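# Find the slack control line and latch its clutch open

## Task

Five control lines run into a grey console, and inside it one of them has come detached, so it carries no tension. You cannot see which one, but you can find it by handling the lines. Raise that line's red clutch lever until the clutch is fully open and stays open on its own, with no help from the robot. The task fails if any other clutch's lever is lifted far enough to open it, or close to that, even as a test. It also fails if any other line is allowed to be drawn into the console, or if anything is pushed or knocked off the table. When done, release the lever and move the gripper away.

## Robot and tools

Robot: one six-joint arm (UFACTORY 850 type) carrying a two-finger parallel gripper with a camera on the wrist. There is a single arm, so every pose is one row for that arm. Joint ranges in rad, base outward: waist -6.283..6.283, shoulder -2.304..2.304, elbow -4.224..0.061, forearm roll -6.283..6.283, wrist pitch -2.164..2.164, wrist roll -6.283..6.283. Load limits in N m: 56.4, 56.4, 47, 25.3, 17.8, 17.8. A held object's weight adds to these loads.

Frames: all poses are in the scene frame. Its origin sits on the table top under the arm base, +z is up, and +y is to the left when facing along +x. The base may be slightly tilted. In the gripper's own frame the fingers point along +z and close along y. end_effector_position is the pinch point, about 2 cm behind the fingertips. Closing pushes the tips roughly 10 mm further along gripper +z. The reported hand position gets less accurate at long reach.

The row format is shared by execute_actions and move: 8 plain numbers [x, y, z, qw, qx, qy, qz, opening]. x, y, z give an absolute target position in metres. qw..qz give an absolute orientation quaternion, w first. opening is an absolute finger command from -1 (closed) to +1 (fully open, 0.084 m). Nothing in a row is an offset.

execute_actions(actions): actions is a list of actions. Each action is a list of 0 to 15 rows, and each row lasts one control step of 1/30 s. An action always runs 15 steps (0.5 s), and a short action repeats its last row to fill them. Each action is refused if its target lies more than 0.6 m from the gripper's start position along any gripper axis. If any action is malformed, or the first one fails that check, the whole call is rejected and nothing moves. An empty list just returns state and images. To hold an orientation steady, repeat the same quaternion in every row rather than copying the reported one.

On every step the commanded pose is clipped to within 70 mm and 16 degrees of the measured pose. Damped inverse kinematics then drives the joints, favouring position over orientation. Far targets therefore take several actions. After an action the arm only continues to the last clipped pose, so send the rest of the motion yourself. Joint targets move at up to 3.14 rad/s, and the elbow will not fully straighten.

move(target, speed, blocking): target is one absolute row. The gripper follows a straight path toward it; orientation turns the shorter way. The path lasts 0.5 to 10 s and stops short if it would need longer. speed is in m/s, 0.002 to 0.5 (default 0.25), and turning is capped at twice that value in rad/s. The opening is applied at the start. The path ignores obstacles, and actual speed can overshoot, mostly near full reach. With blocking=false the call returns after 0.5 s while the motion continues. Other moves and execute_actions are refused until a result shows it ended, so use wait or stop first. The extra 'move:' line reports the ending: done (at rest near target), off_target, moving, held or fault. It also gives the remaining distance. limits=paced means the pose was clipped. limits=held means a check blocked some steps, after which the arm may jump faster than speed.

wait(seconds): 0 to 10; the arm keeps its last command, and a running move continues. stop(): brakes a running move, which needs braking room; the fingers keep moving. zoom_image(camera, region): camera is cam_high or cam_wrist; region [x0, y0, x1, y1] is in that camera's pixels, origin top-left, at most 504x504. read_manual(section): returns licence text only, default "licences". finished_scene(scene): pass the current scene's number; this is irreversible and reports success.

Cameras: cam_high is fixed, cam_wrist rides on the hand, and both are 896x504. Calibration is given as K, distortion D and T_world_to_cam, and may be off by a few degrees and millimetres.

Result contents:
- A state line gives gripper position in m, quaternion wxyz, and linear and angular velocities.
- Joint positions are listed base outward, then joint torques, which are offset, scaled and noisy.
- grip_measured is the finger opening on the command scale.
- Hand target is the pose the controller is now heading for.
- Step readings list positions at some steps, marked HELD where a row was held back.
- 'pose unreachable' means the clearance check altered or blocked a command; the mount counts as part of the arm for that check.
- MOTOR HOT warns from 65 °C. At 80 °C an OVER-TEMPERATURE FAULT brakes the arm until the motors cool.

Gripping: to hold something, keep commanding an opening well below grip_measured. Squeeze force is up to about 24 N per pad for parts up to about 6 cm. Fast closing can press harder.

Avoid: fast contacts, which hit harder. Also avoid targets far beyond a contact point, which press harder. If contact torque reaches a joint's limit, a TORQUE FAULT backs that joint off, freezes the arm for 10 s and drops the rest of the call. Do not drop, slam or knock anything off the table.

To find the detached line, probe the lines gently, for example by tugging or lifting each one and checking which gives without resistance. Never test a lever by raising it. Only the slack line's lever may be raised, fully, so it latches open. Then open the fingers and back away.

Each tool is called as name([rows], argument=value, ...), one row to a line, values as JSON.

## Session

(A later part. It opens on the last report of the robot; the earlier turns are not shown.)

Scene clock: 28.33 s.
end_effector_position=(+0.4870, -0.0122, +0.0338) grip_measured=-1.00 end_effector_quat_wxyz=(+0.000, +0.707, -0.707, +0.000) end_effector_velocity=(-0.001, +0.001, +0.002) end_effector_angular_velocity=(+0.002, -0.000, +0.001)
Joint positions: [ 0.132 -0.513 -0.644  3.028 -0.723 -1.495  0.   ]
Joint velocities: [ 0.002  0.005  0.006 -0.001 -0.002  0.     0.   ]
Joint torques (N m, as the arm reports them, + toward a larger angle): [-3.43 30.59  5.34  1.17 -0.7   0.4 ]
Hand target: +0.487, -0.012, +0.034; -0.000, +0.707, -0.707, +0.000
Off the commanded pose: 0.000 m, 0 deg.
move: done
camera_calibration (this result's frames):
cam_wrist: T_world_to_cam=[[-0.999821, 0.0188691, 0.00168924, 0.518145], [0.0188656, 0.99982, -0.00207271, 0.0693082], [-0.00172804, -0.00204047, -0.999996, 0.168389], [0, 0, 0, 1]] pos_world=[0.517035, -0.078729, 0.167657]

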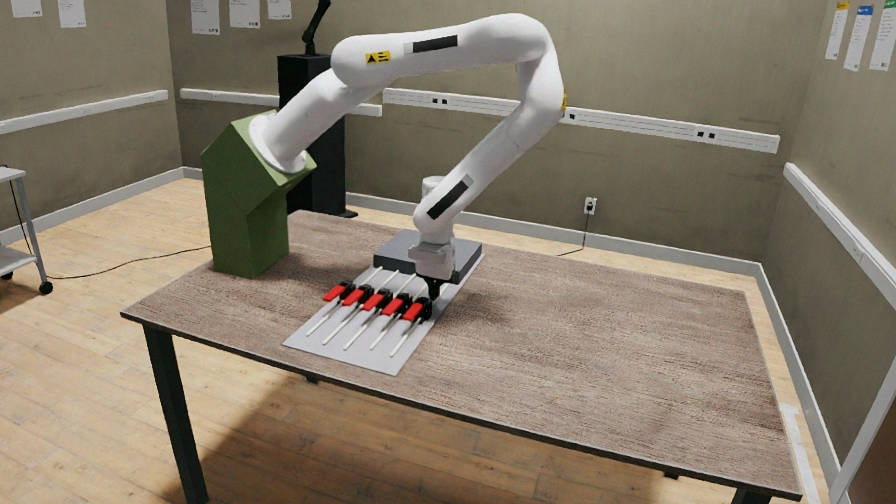

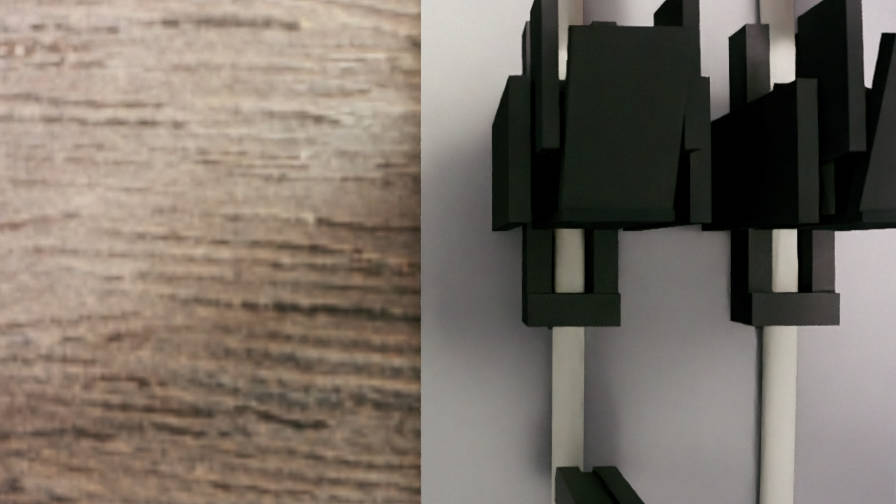

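move(target=[0.45,0.0,0.05,0,0.7071,-0.7071,0,-1], speed=0.1)

move(target=[0.403,0.0,0.03,0,0.7071,-0.7071,0,-1], speed=0.1)

move(target=[0.428,0.0,0.03,0,0.7071,-0.7071,0,-1], speed=0.04)

move(target=[0.375,0.0,0.03,0,0.7071,-0.7071,0,-1], speed=0.04)

move(target=[0.40,0.0,0.03,0,0.7071,-0.7071,0,-1], speed=0.1)

move(target=[0.34,0.0,0.055,0,0.7071,-0.7071,0,-1], speed=0.1)

move(target=[0.29,0.0,0.03,0,0.7071,-0.7071,0,-1], speed=0.1)

move(target=[0.317,0.0,0.03,0,0.7071,-0.7071,0,-1], speed=0.04)

move(target=[0.264,0.0,0.03,0,0.7071,-0.7071,0,-1], speed=0.04)

move(target=[0.33,0.04,0.22,0,0.7071,-0.7071,0,-1], speed=0.15)

Scene clock: 39.90 s.
end_effector_position=(+0.4504, -0.0001, +0.0499) grip_measured=-1.00 end_effector_quat_wxyz=(+0.000, +0.707, -0.707, +0.000) end_effector_velocity=(-0.003, +0.001, +0.001) end_effector_angular_velocity=(-0.001, +0.001, -0.000)
Joint positions: [ 0.161 -0.513 -0.554  3.068 -0.812 -1.511  0.   ]
Joint velocities: [ 0.002 -0.001  0.007  0.004 -0.007 -0.001  0.   ]
Joint torques (N m, as the arm reports them, + toward a larger angle): [-1.04 29.22  5.69  1.56 -0.79  0.53]
Hand target: +0.450, -0.000, +0.050; +0.000, +0.707, -0.707, +0.000
Off the commanded pose: 0.000 m, 0 deg.
move: done
camera_calibration (this result's frames):
cam_wrist: T_world_to_cam=[[-0.99983, 0.0183687, 0.00150048, 0.481236], [0.0183657, 0.999829, -0.0019811, 0.0581946], [-0.00153662, -0.00195321, -0.999997, 0.184382], [0, 0, 0, 1]] pos_world=[0.480369, -0.0666642, 0.183775]

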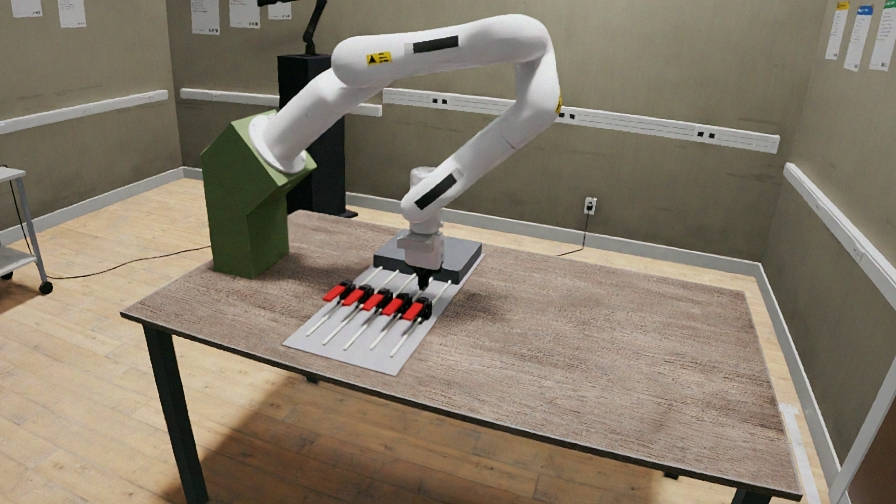

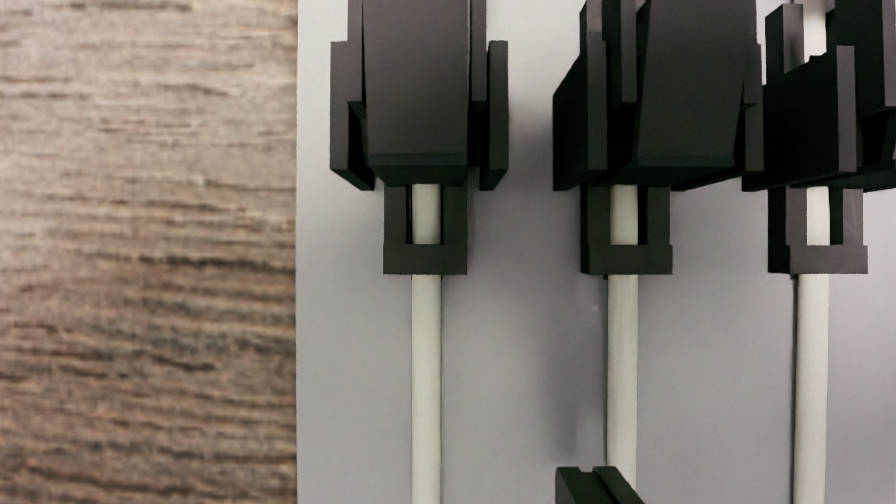

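Scene clock: 40.87 s.
end_effector_position=(+0.4034, -0.0000, +0.0302) grip_measured=-1.00 end_effector_quat_wxyz=(+0.000, +0.707, -0.707, +0.000) end_effector_velocity=(-0.002, -0.001, -0.001) end_effector_angular_velocity=(-0.001, +0.000, -0.001)
Joint positions: [ 0.165 -0.648 -0.549  3.081 -0.952 -1.523  0.   ]
Joint velocities: [-0.001 -0.008 -0.001  0.001 -0.007 -0.001  0.   ]
Joint torques (N m, as the arm reports them, + toward a larger angle): [-0.72 28.35  7.67  1.3  -0.6   0.69]
Hand target: +0.403, -0.000, +0.030; +0.000, +0.707, -0.707, +0.000
Off the commanded pose: 0.000 m, 0 deg.
move: done
camera_calibration (this result's frames):
cam_wrist: T_world_to_cam=[[-0.999832, 0.018259, 0.00144513, 0.434299], [0.0182561, 0.999831, -0.00203469, 0.0589992], [-0.00148204, -0.00200797, -0.999997, 0.164543], [0, 0, 0, 1]] pos_world=[0.433392, -0.0665887, 0.164035]

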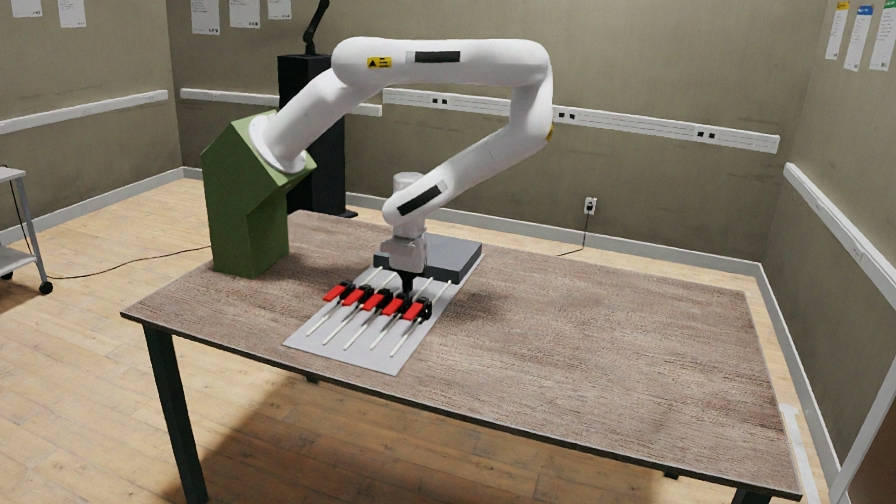

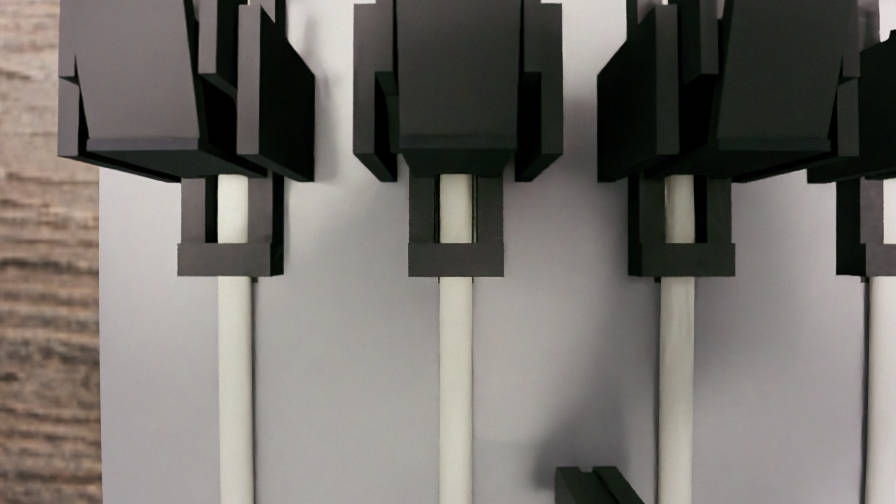

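Scene clock: 41.80 s.
end_effector_position=(+0.4275, -0.0000, +0.0300) grip_measured=-1.00 end_effector_quat_wxyz=(+0.000, +0.707, -0.707, -0.000) end_effector_velocity=(+0.004, -0.001, -0.001) end_effector_angular_velocity=(-0.001, -0.002, -0.001)
Joint positions: [ 0.164 -0.605 -0.574  3.076 -0.883 -1.517  0.   ]
Joint velocities: [-0.001  0.004 -0.005  0.     0.007  0.001  0.   ]
Joint torques (N m, as the arm reports them, + toward a larger angle): [-1.55 27.59  6.75  1.48 -0.81  0.63]
Hand target: +0.428, +0.000, +0.030; -0.000, +0.707, -0.707, -0.000
Off the commanded pose: 0.000 m, 0 deg.
move: done
camera_calibration (this result's frames):
cam_wrist: T_world_to_cam=[[-0.999822, 0.0187463, 0.00212977, 0.458392], [0.0187427, 0.999823, -0.00169274, 0.0583149], [-0.00216113, -0.00165252, -0.999996, 0.164735], [0, 0, 0, 1]] pos_world=[0.457574, -0.0666255, 0.163857]

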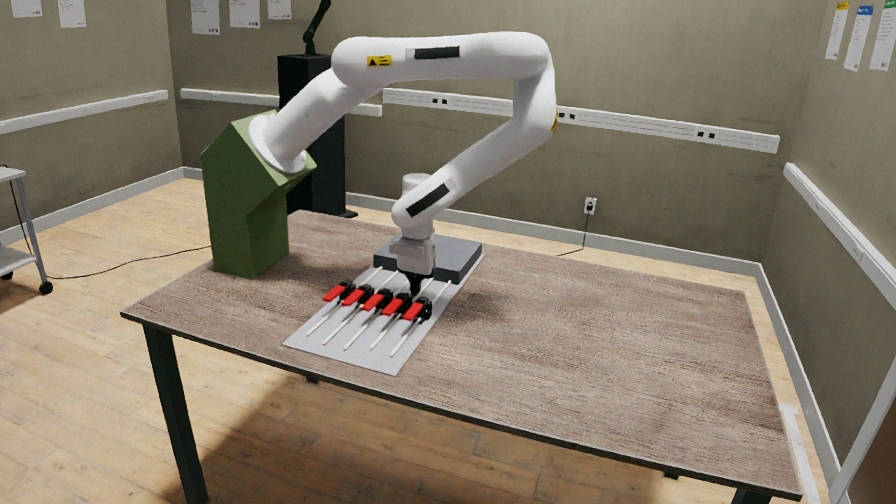

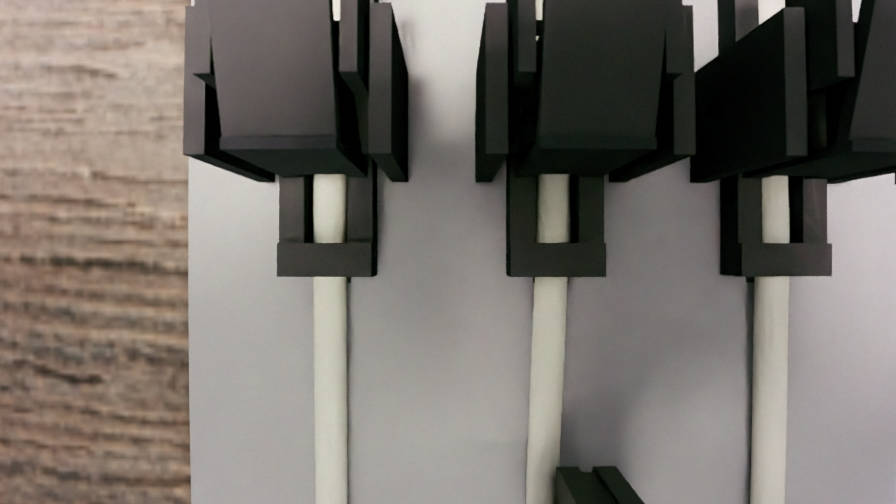

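Scene clock: 43.47 s.
end_effector_position=(+0.3753, +0.0000, +0.0301) grip_measured=-1.00 end_effector_quat_wxyz=(+0.000, +0.707, -0.707, +0.000) end_effector_velocity=(-0.001, -0.000, -0.000) end_effector_angular_velocity=(-0.001, -0.001, -0.000)
Joint positions: [ 0.167 -0.705 -0.525  3.085 -1.033 -1.528  0.   ]
Joint velocities: [-0.    -0.004  0.     0.001 -0.005 -0.001  0.   ]
Joint torques (N m, as the arm reports them, + toward a larger angle): [-2.64 29.04  9.73  0.74 -0.63  0.51]
Hand target: +0.375, +0.000, +0.030; +0.000, +0.707, -0.707, +0.000
Off the commanded pose: 0.000 m, 0 deg.
move: done
camera_calibration (this result's frames):
cam_wrist: T_world_to_cam=[[-0.999833, 0.0182334, 0.00155353, 0.406216], [0.0182302, 0.999832, -0.00202371, 0.0594827], [-0.00159017, -0.00199505, -0.999997, 0.164437], [0, 0, 0, 1]] pos_world=[0.405326, -0.0665514, 0.163926]

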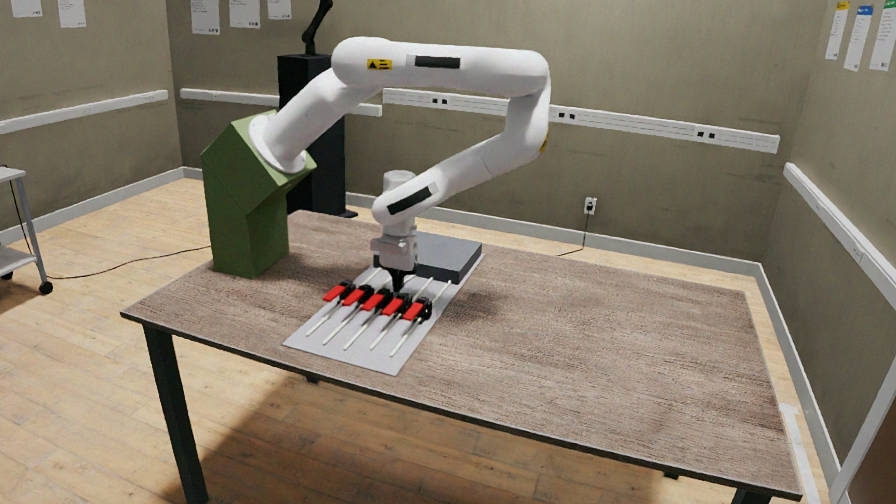

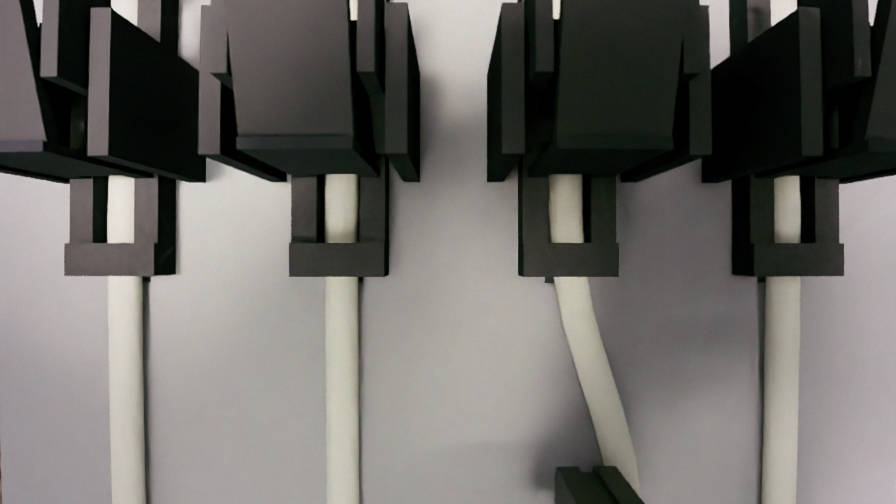

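Scene clock: 44.30 s.
end_effector_position=(+0.3997, -0.0000, +0.0300) grip_measured=-1.00 end_effector_quat_wxyz=(+0.000, +0.707, -0.707, -0.000) end_effector_velocity=(+0.001, +0.001, +0.000) end_effector_angular_velocity=(+0.001, +0.001, +0.001)
Joint positions: [ 0.165 -0.656 -0.546  3.081 -0.962 -1.523  0.   ]
Joint velocities: [ 0.002  0.004 -0.001  0.     0.006  0.001  0.   ]
Joint torques (N m, as the arm reports them, + toward a larger angle): [-1.96 27.53  7.58  1.27 -0.69  0.61]
Hand target: +0.400, -0.000, +0.030; -0.000, +0.707, -0.707, -0.000
Off the commanded pose: 0.000 m, 0 deg.
move: done
camera_calibration (this result's frames):
cam_wrist: T_world_to_cam=[[-0.999823, 0.0187381, 0.00177673, 0.430602], [0.0187351, 0.999823, -0.00166944, 0.0588317], [-0.00180769, -0.00163586, -0.999997, 0.1645], [0, 0, 0, 1]] pos_world=[0.429721, -0.0666209, 0.163832]

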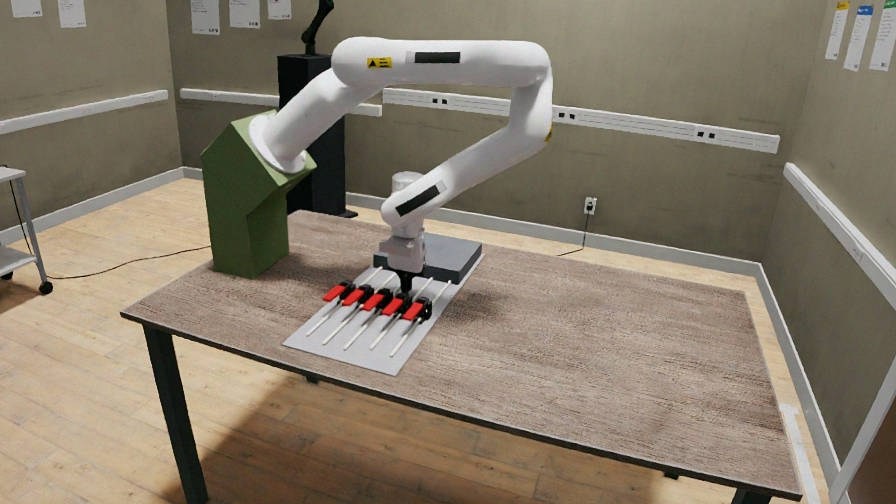

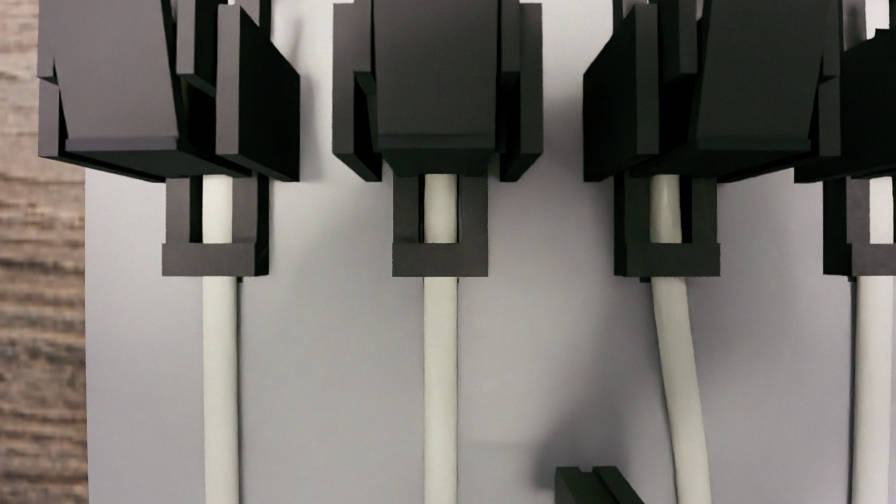

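Scene clock: 45.40 s.
end_effector_position=(+0.3404, +0.0000, +0.0550) grip_measured=-1.00 end_effector_quat_wxyz=(+0.000, +0.707, -0.707, +0.000) end_effector_velocity=(-0.001, +0.000, +0.000) end_effector_angular_velocity=(+0.000, -0.002, +0.000)
Joint positions: [ 0.164 -0.724 -0.439  3.086 -1.138 -1.536  0.   ]
Joint velocities: [ 0.    -0.003  0.002 -0.    -0.007 -0.     0.   ]
Joint torques (N m, as the arm reports them, + toward a larger angle): [-3.6  25.74  9.85  0.57 -0.74  0.31]
Hand target: +0.340, +0.000, +0.055; +0.000, +0.707, -0.707, +0.000
Off the commanded pose: 0.000 m, 0 deg.
move: done
camera_calibration (this result's frames):
cam_wrist: T_world_to_cam=[[-0.999834, 0.0181425, 0.00145316, 0.371278], [0.0181395, 0.999833, -0.00202142, 0.0601526], [-0.00148959, -0.00199473, -0.999997, 0.189248], [0, 0, 0, 1]] pos_world=[0.370407, -0.066501, 0.18883]

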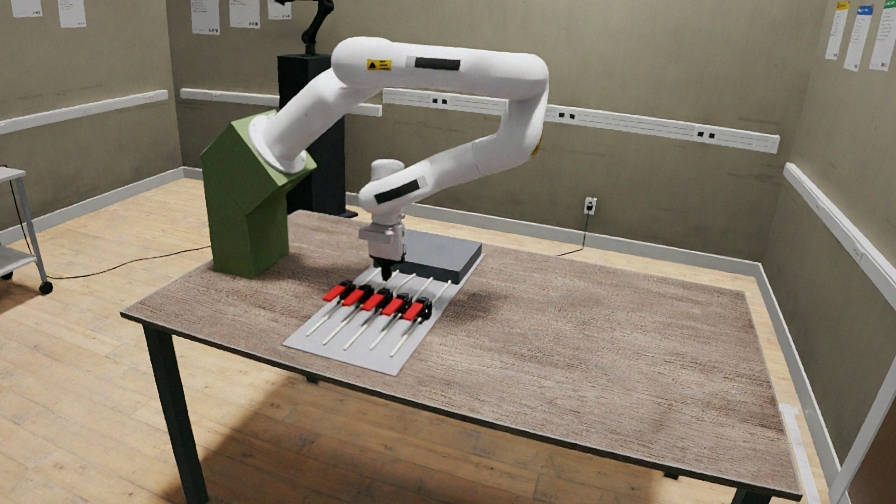

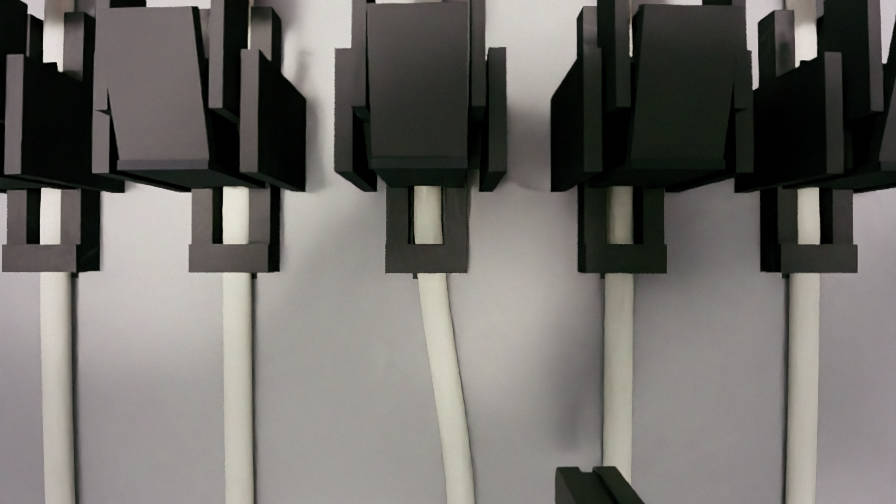

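Scene clock: 46.43 s.
end_effector_position=(+0.2904, -0.0000, +0.0301) grip_measured=-1.00 end_effector_quat_wxyz=(+0.000, +0.707, -0.707, +0.000) end_effector_velocity=(-0.004, -0.001, -0.000) end_effector_angular_velocity=(-0.001, +0.004, -0.001)
Joint positions: [ 0.171 -0.918 -0.487  3.094 -1.283 -1.541  0.   ]
Joint velocities: [-0.001 -0.009 -0.001  0.001 -0.004 -0.     0.   ]
Joint torques (N m, as the arm reports them, + toward a larger angle): [-1.41 22.75 12.59  1.75 -0.73  0.53]
Hand target: +0.290, -0.000, +0.030; +0.000, +0.707, -0.707, +0.000
Off the commanded pose: 0.000 m, 0 deg.
move: done
camera_calibration (this result's frames):
cam_wrist: T_world_to_cam=[[-0.999833, 0.0181867, 0.00150418, 0.321313], [0.0181838, 0.999833, -0.00192438, 0.0610569], [-0.00153893, -0.00189671, -0.999997, 0.164379], [0, 0, 0, 1]] pos_world=[0.320402, -0.0665785, 0.164013]

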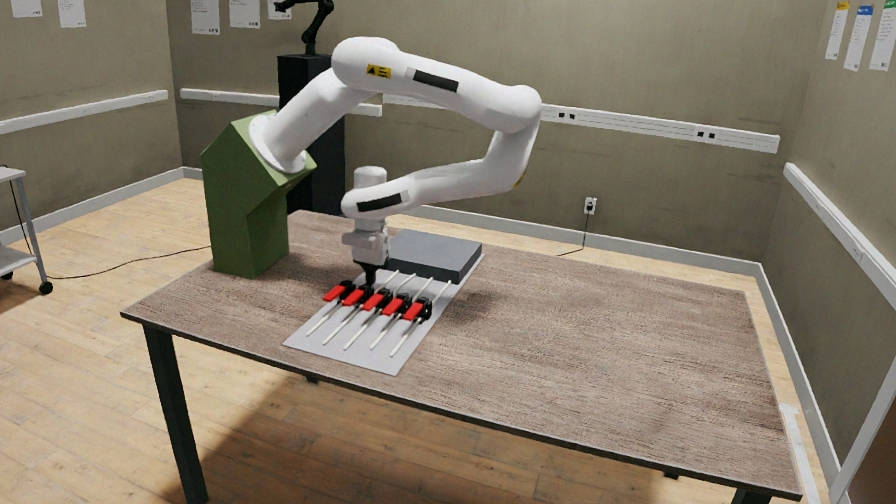

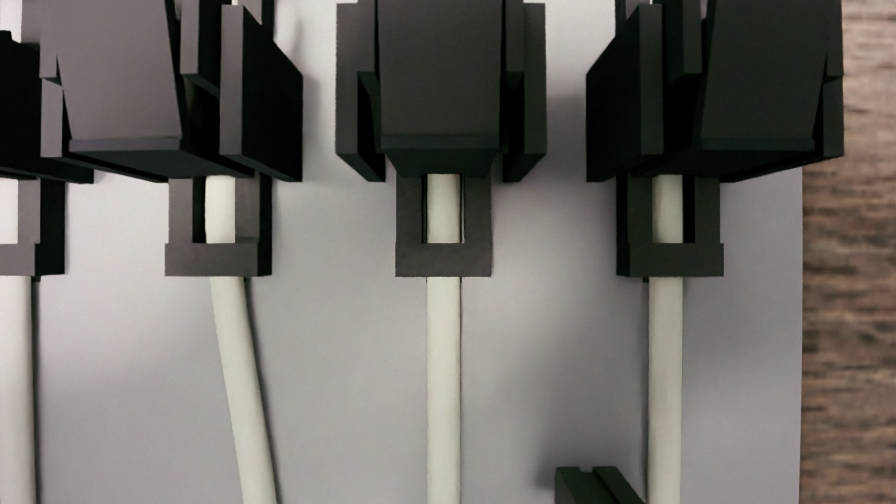

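Scene clock: 47.43 s.
end_effector_position=(+0.3166, -0.0000, +0.0300) grip_measured=-1.00 end_effector_quat_wxyz=(+0.000, +0.707, -0.707, -0.000) end_effector_velocity=(+0.002, +0.000, +0.000) end_effector_angular_velocity=(+0.000, +0.002, +0.001)
Joint positions: [ 0.169 -0.846 -0.493  3.091 -1.205 -1.537  0.   ]
Joint velocities: [ 0.002  0.006 -0.     0.001  0.009  0.     0.   ]
Joint torques (N m, as the arm reports them, + toward a larger angle): [-2.   23.59 10.69  1.07 -0.92  0.47]
Hand target: +0.317, -0.000, +0.030; -0.000, +0.707, -0.707, -0.000
Off the commanded pose: 0.000 m, 0 deg.
move: done
camera_calibration (this result's frames):
cam_wrist: T_world_to_cam=[[-0.999822, 0.018785, 0.00194577, 0.347489], [0.0187817, 0.999822, -0.00171601, 0.0603889], [-0.00197766, -0.00167916, -0.999997, 0.164442], [0, 0, 0, 1]] pos_world=[0.346618, -0.0666296, 0.163869]

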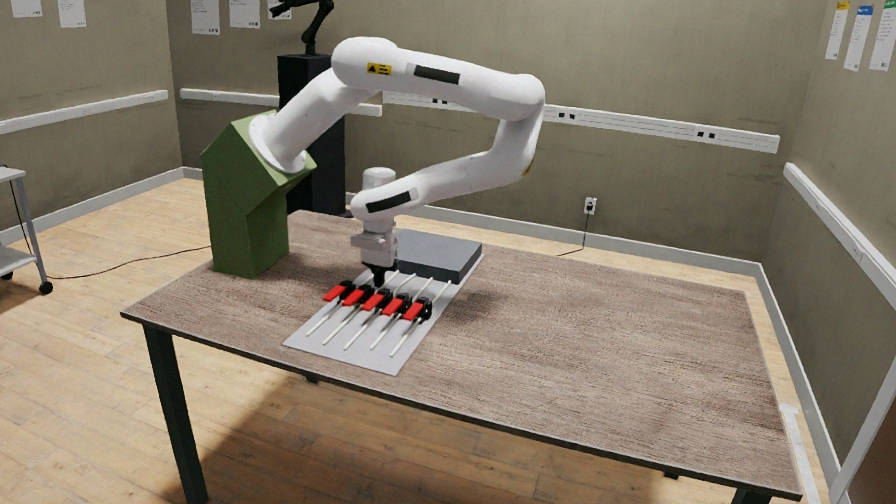

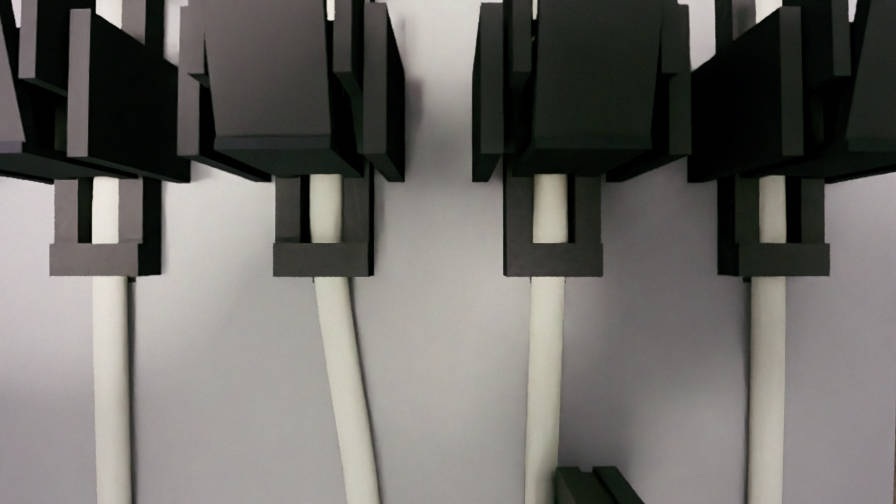

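Scene clock: 49.10 s.
end_effector_position=(+0.2640, -0.0001, +0.0303) grip_measured=-1.00 end_effector_quat_wxyz=(+0.000, +0.707, -0.707, -0.000) end_effector_velocity=(+0.000, -0.000, -0.001) end_effector_angular_velocity=(-0.001, -0.005, -0.000)
Joint positions: [ 0.172 -0.994 -0.486  3.097 -1.36  -1.544  0.   ]
Joint velocities: [-0.    -0.005 -0.004  0.001 -0.005 -0.     0.   ]
Joint torques (N m, as the arm reports them, + toward a larger angle): [ 0.86 21.31  8.54 -0.5  -0.28  0.65]
Hand target: +0.264, +0.000, +0.030; +0.000, +0.707, -0.707, +0.000
Off the commanded pose: 0.000 m, 0 deg.
move: done
camera_calibration (this result's frames):
cam_wrist: T_world_to_cam=[[-0.999828, 0.0183826, 0.00229579, 0.294873], [0.018377, 0.999828, -0.00240268, 0.0616213], [-0.00233957, -0.00236008, -0.999994, 0.164732], [0, 0, 0, 1]] pos_world=[0.294076, -0.0666424, 0.164202]

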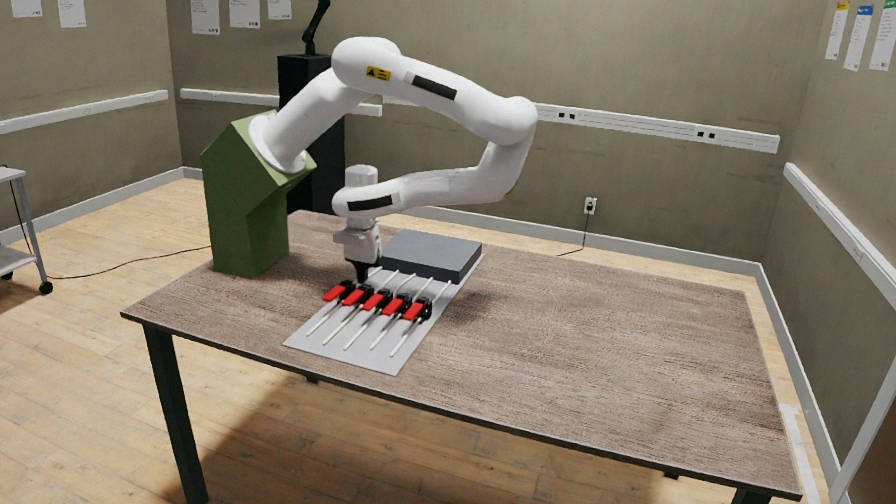

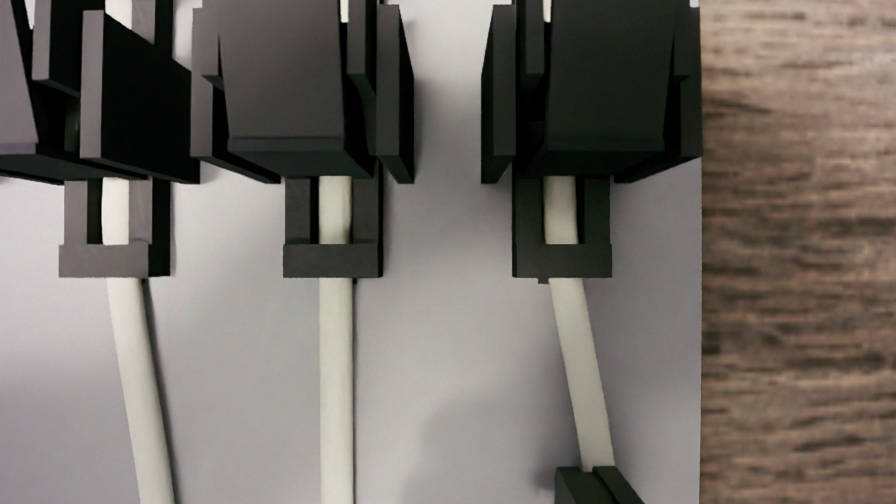

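Scene clock: 51.07 s.
end_effector_position=(+0.3296, +0.0401, +0.2196) grip_measured=-1.00 end_effector_quat_wxyz=(-0.000, +0.707, -0.707, -0.000) end_effector_velocity=(+0.000, -0.000, +0.002) end_effector_angular_velocity=(-0.004, +0.007, +0.001)
Joint positions: [ 0.371 -0.159 -0.025  3.267 -0.986 -1.491  0.   ]
Joint velocities: [ 0.005  0.019  0.003  0.009  0.024 -0.005  0.   ]
Joint torques (N m, as the arm reports them, + toward a larger angle): [-0.84 23.27  8.78  1.41 -0.69  0.67]
Hand target: +0.330, +0.040, +0.220; -0.000, +0.707, -0.707, -0.000
Off the commanded pose: 0.001 m, 0 deg.
move: done
camera_calibration (this result's frames):
cam_wrist: T_world_to_cam=[[-0.99981, 0.0194608, 0.0012024, 0.359509], [0.0194595, 0.99981, -0.00110306, 0.0200141], [-0.00122364, -0.00107945, -0.999999, 0.353846], [0, 0, 0, 1]] pos_world=[0.359484, -0.0266247, 0.353436]

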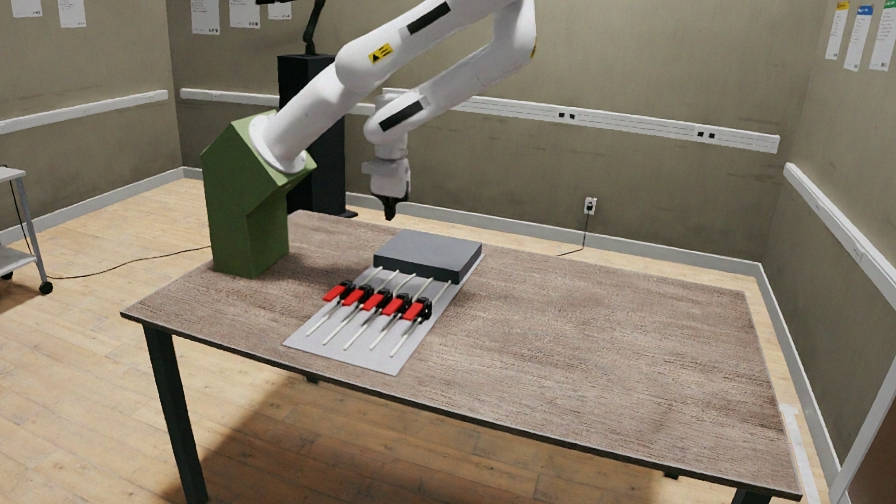

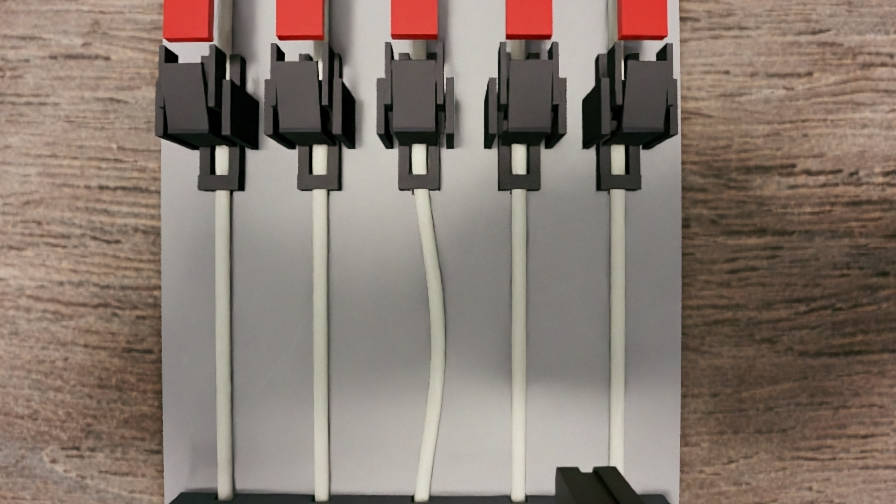

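move(target=[0.372,-0.19,0.12,0,0.7071,-0.7071,0,-0.15])

move(target=[0.372,-0.19,0.065,0,0.7071,-0.7071,0,-0.15], speed=0.05)

move(target=[0.372,-0.19,0.065,0,0.7071,-0.7071,0,-0.7])

move(target=[0.372,-0.18,0.105,0,0.7071,-0.7071,0,-0.7], speed=0.04)

zoom_image(camera="cam_high", region=[300, 200, 470, 350])

Scene clock: 60.10 s.
end_effector_position=(+0.3718, -0.1893, +0.1204) grip_measured=-0.16 end_effector_quat_wxyz=(-0.000, +0.707, -0.707, -0.000) end_effector_velocity=(+0.001, -0.002, -0.002) end_effector_angular_velocity=(+0.002, -0.001, -0.001)
Joint positions: [-0.475 -0.541 -0.477  2.468 -0.902 -1.566  0.037]
Joint velocities: [-0.003 -0.006 -0.008 -0.007  0.001  0.004  0.   ]
Joint torques (N m, as the arm reports them, + toward a larger angle): [-10.6   26.67   4.57   0.74  -0.55   0.5 ]
Hand target: +0.372, -0.190, +0.120; -0.000, +0.707, -0.707, -0.000
Off the commanded pose: 0.001 m, 0 deg.
move: done
camera_calibration (this result's frames):
cam_wrist: T_world_to_cam=[[-0.999811, 0.0193404, 0.00175284, 0.406181], [0.0193379, 0.999812, -0.00142603, 0.248467], [-0.00178009, -0.00139187, -0.999997, 0.254578], [0, 0, 0, 1]] pos_world=[0.401753, -0.255922, 0.25422]

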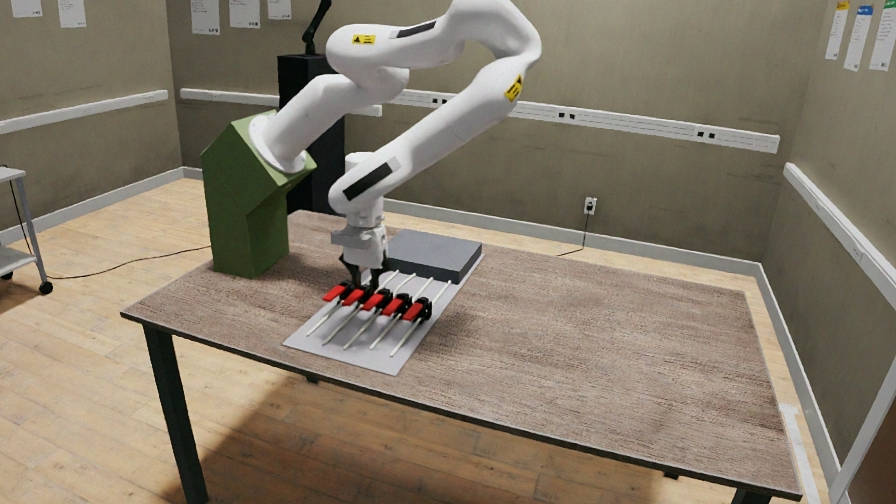

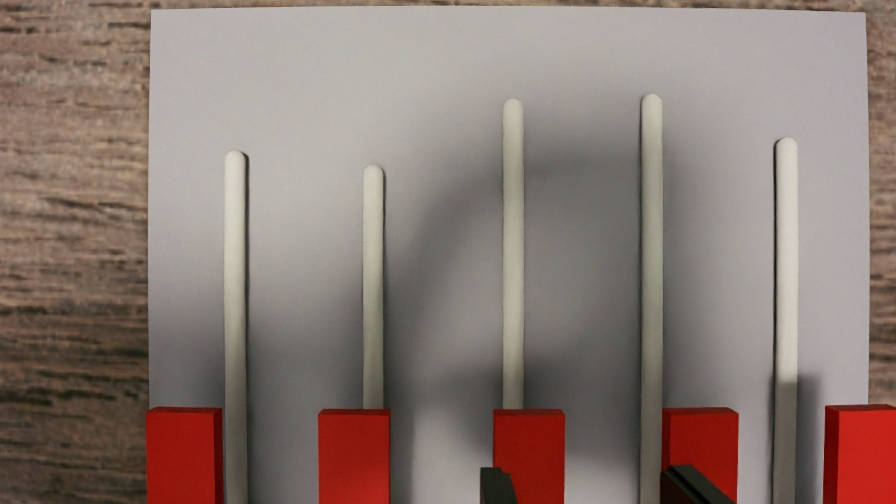

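Scene clock: 61.60 s.
end_effector_position=(+0.3722, -0.1902, +0.0652) grip_measured=-0.16 end_effector_quat_wxyz=(-0.000, +0.707, -0.707, +0.000) end_effector_velocity=(+0.002, -0.001, -0.002) end_effector_angular_velocity=(+0.000, -0.003, +0.003)
Joint positions: [-0.401 -0.686 -0.593  2.553 -0.93  -1.583  0.037]
Joint velocities: [ 0.002 -0.003 -0.006  0.    -0.001 -0.     0.   ]
Joint torques (N m, as the arm reports them, + toward a larger angle): [-11.13  25.26   5.92   1.53  -0.04   0.73]
Hand target: +0.372, -0.190, +0.065; +0.000, +0.707, -0.707, +0.000
Off the commanded pose: 0.000 m, 0 deg.
move: done
camera_calibration (this result's frames):
cam_wrist: T_world_to_cam=[[-0.99983, 0.0183939, 0.00128885, 0.406554], [0.0183914, 0.999829, -0.00195012, 0.249712], [-0.0013245, -0.00192609, -0.999997, 0.199113], [0, 0, 0, 1]] pos_world=[0.402157, -0.256764, 0.199076]

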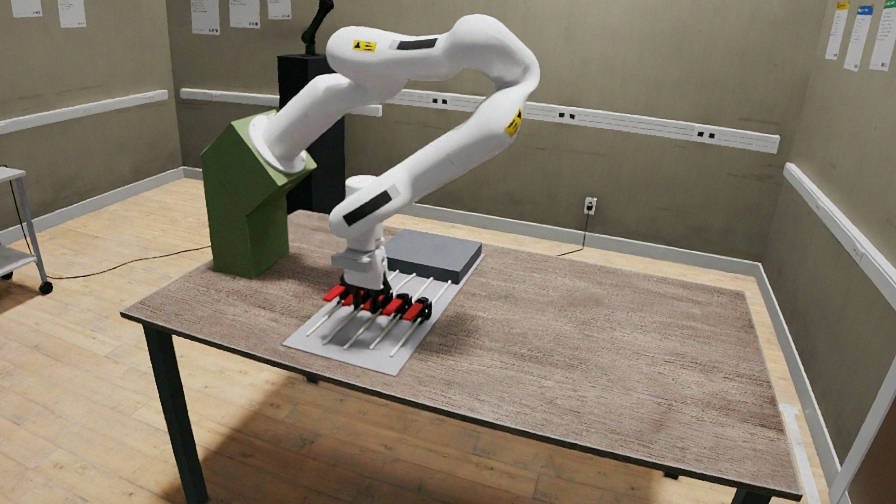

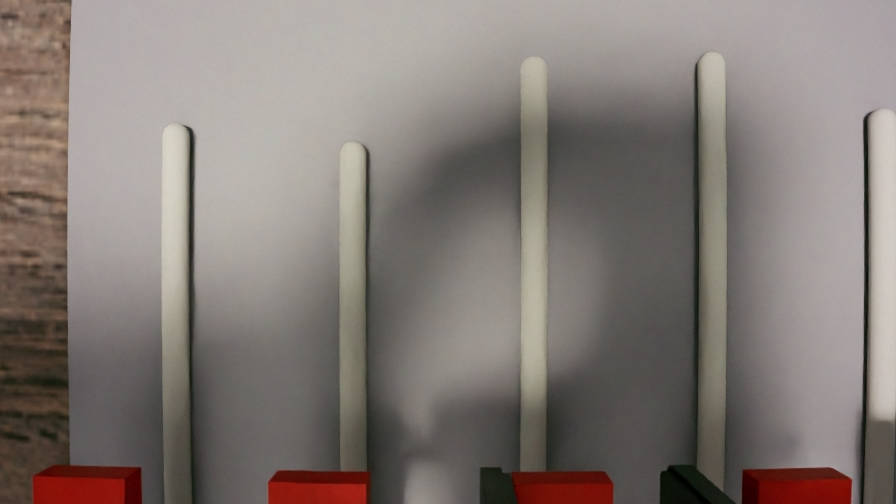

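Scene clock: 62.30 s.
end_effector_position=(+0.3774, -0.1905, +0.0649) grip_measured=-0.51 end_effector_quat_wxyz=(-0.007, +0.707, -0.707, +0.008) end_effector_velocity=(+0.000, +0.000, -0.001) end_effector_angular_velocity=(+0.000, -0.002, -0.000)
Joint positions: [-0.4   -0.686 -0.594  2.553 -0.949 -1.583  0.022]
Joint velocities: [ 0.001 -0.002 -0.001  0.001 -0.003 -0.     0.   ]
Joint torques (N m, as the arm reports them, + toward a larger angle): [-14.46  12.97  15.97   2.4    6.23   0.26]
Hand target: +0.372, -0.190, +0.065; -0.000, +0.707, -0.707, +0.000
Off the commanded pose: 0.005 m, 1 deg.
move: off_target
camera_calibration (this result's frames):
cam_wrist: T_world_to_cam=[[-0.999661, 0.0180385, -0.0187885, 0.412981], [0.0180848, 0.999834, -0.00229335, 0.250104], [0.018744, -0.00263236, -0.999821, 0.19111], [0, 0, 0, 1]] pos_world=[0.404736, -0.257009, 0.199409]

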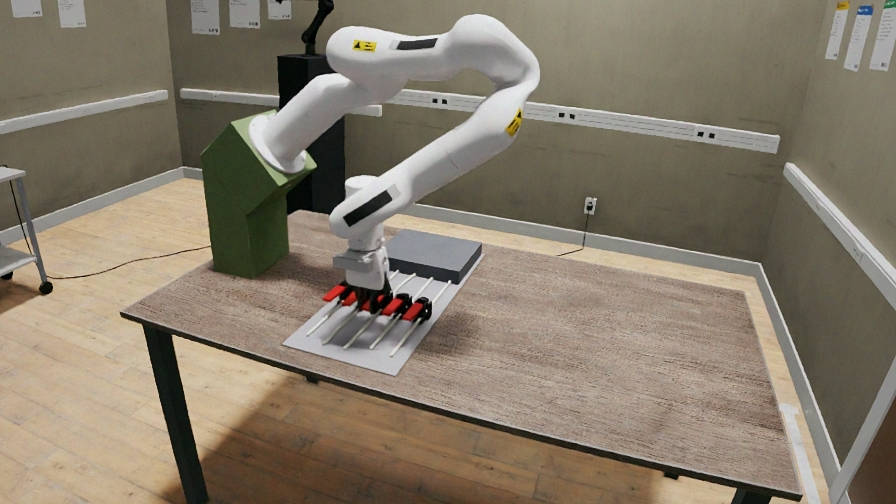

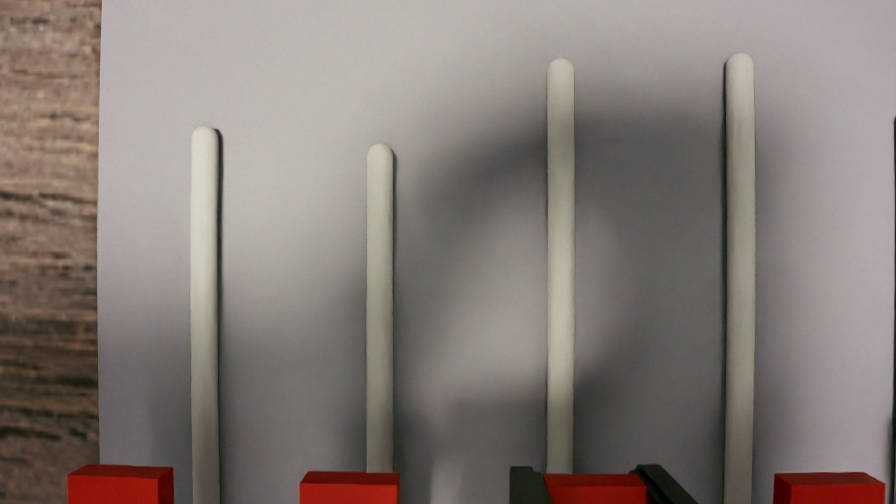

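Scene clock: 63.70 s.
end_effector_position=(+0.3774, -0.1796, +0.1044) grip_measured=-0.51 end_effector_quat_wxyz=(-0.007, +0.708, -0.706, +0.007) end_effector_velocity=(+0.000, +0.002, +0.001) end_effector_angular_velocity=(+0.002, +0.001, +0.001)
Joint positions: [-0.427 -0.577 -0.496  2.521 -0.938 -1.578  0.022]
Joint velocities: [ 0.001  0.005  0.004 -0.002  0.002  0.002 -0.   ]
Joint torques (N m, as the arm reports them, + toward a larger angle): [-27.47  18.79  16.12   6.61   5.86   0.69]
Hand target: +0.372, -0.180, +0.105; -0.000, +0.707, -0.707, +0.000
Off the commanded pose: 0.005 m, 1 deg.
move: off_target
camera_calibration (this result's frames):
cam_wrist: T_world_to_cam=[[-0.999701, 0.0164016, -0.0181382, 0.413146], [0.0164074, 0.999865, -0.000170082, 0.239626], [0.018133, -0.000467632, -0.999835, 0.231211], [0, 0, 0, 1]] pos_world=[0.404898, -0.246261, 0.238707]

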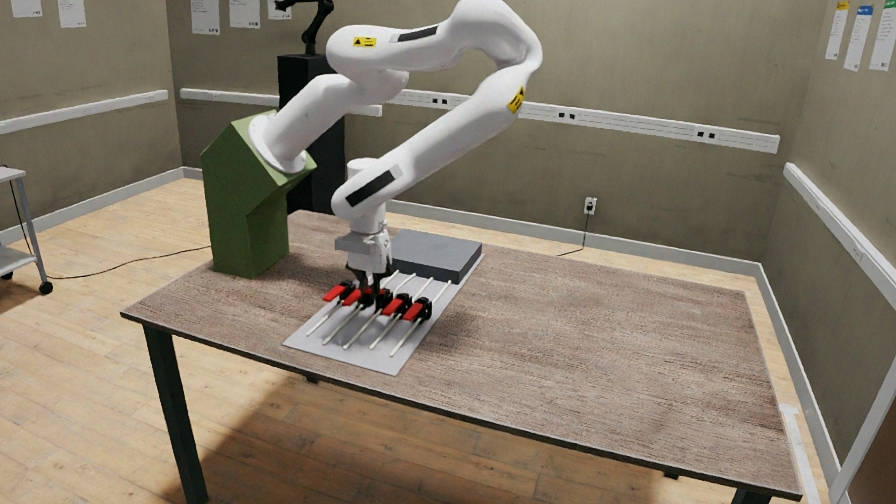

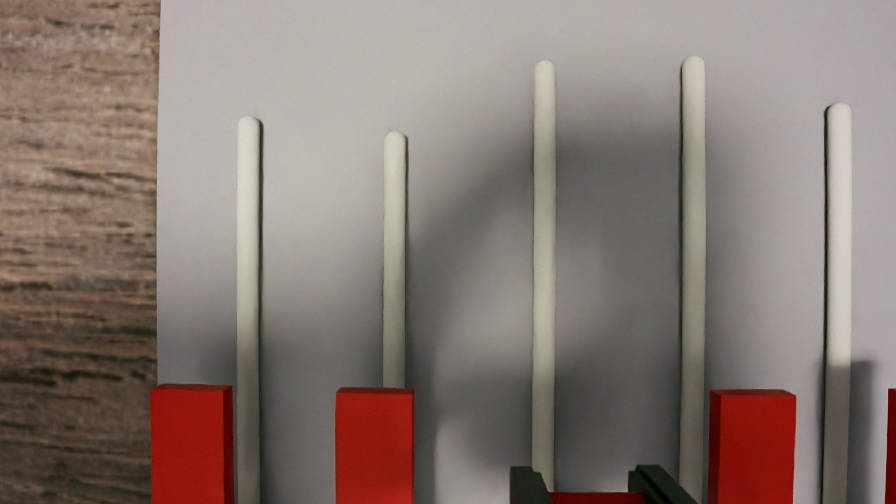

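Region (300, 200, 470, 350) of cam_high's 896x504 image, scaled by 2.965, with more detail than that image has; it fills the top 445 rows of this view, and the rest is white.

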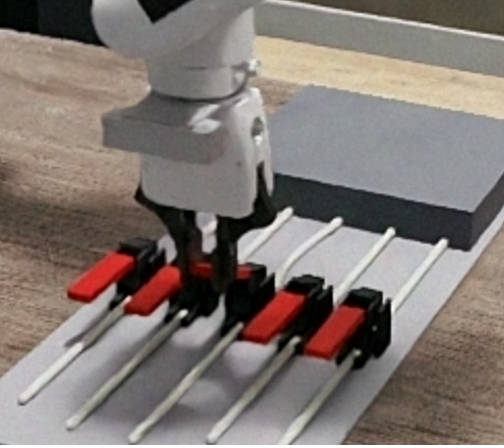

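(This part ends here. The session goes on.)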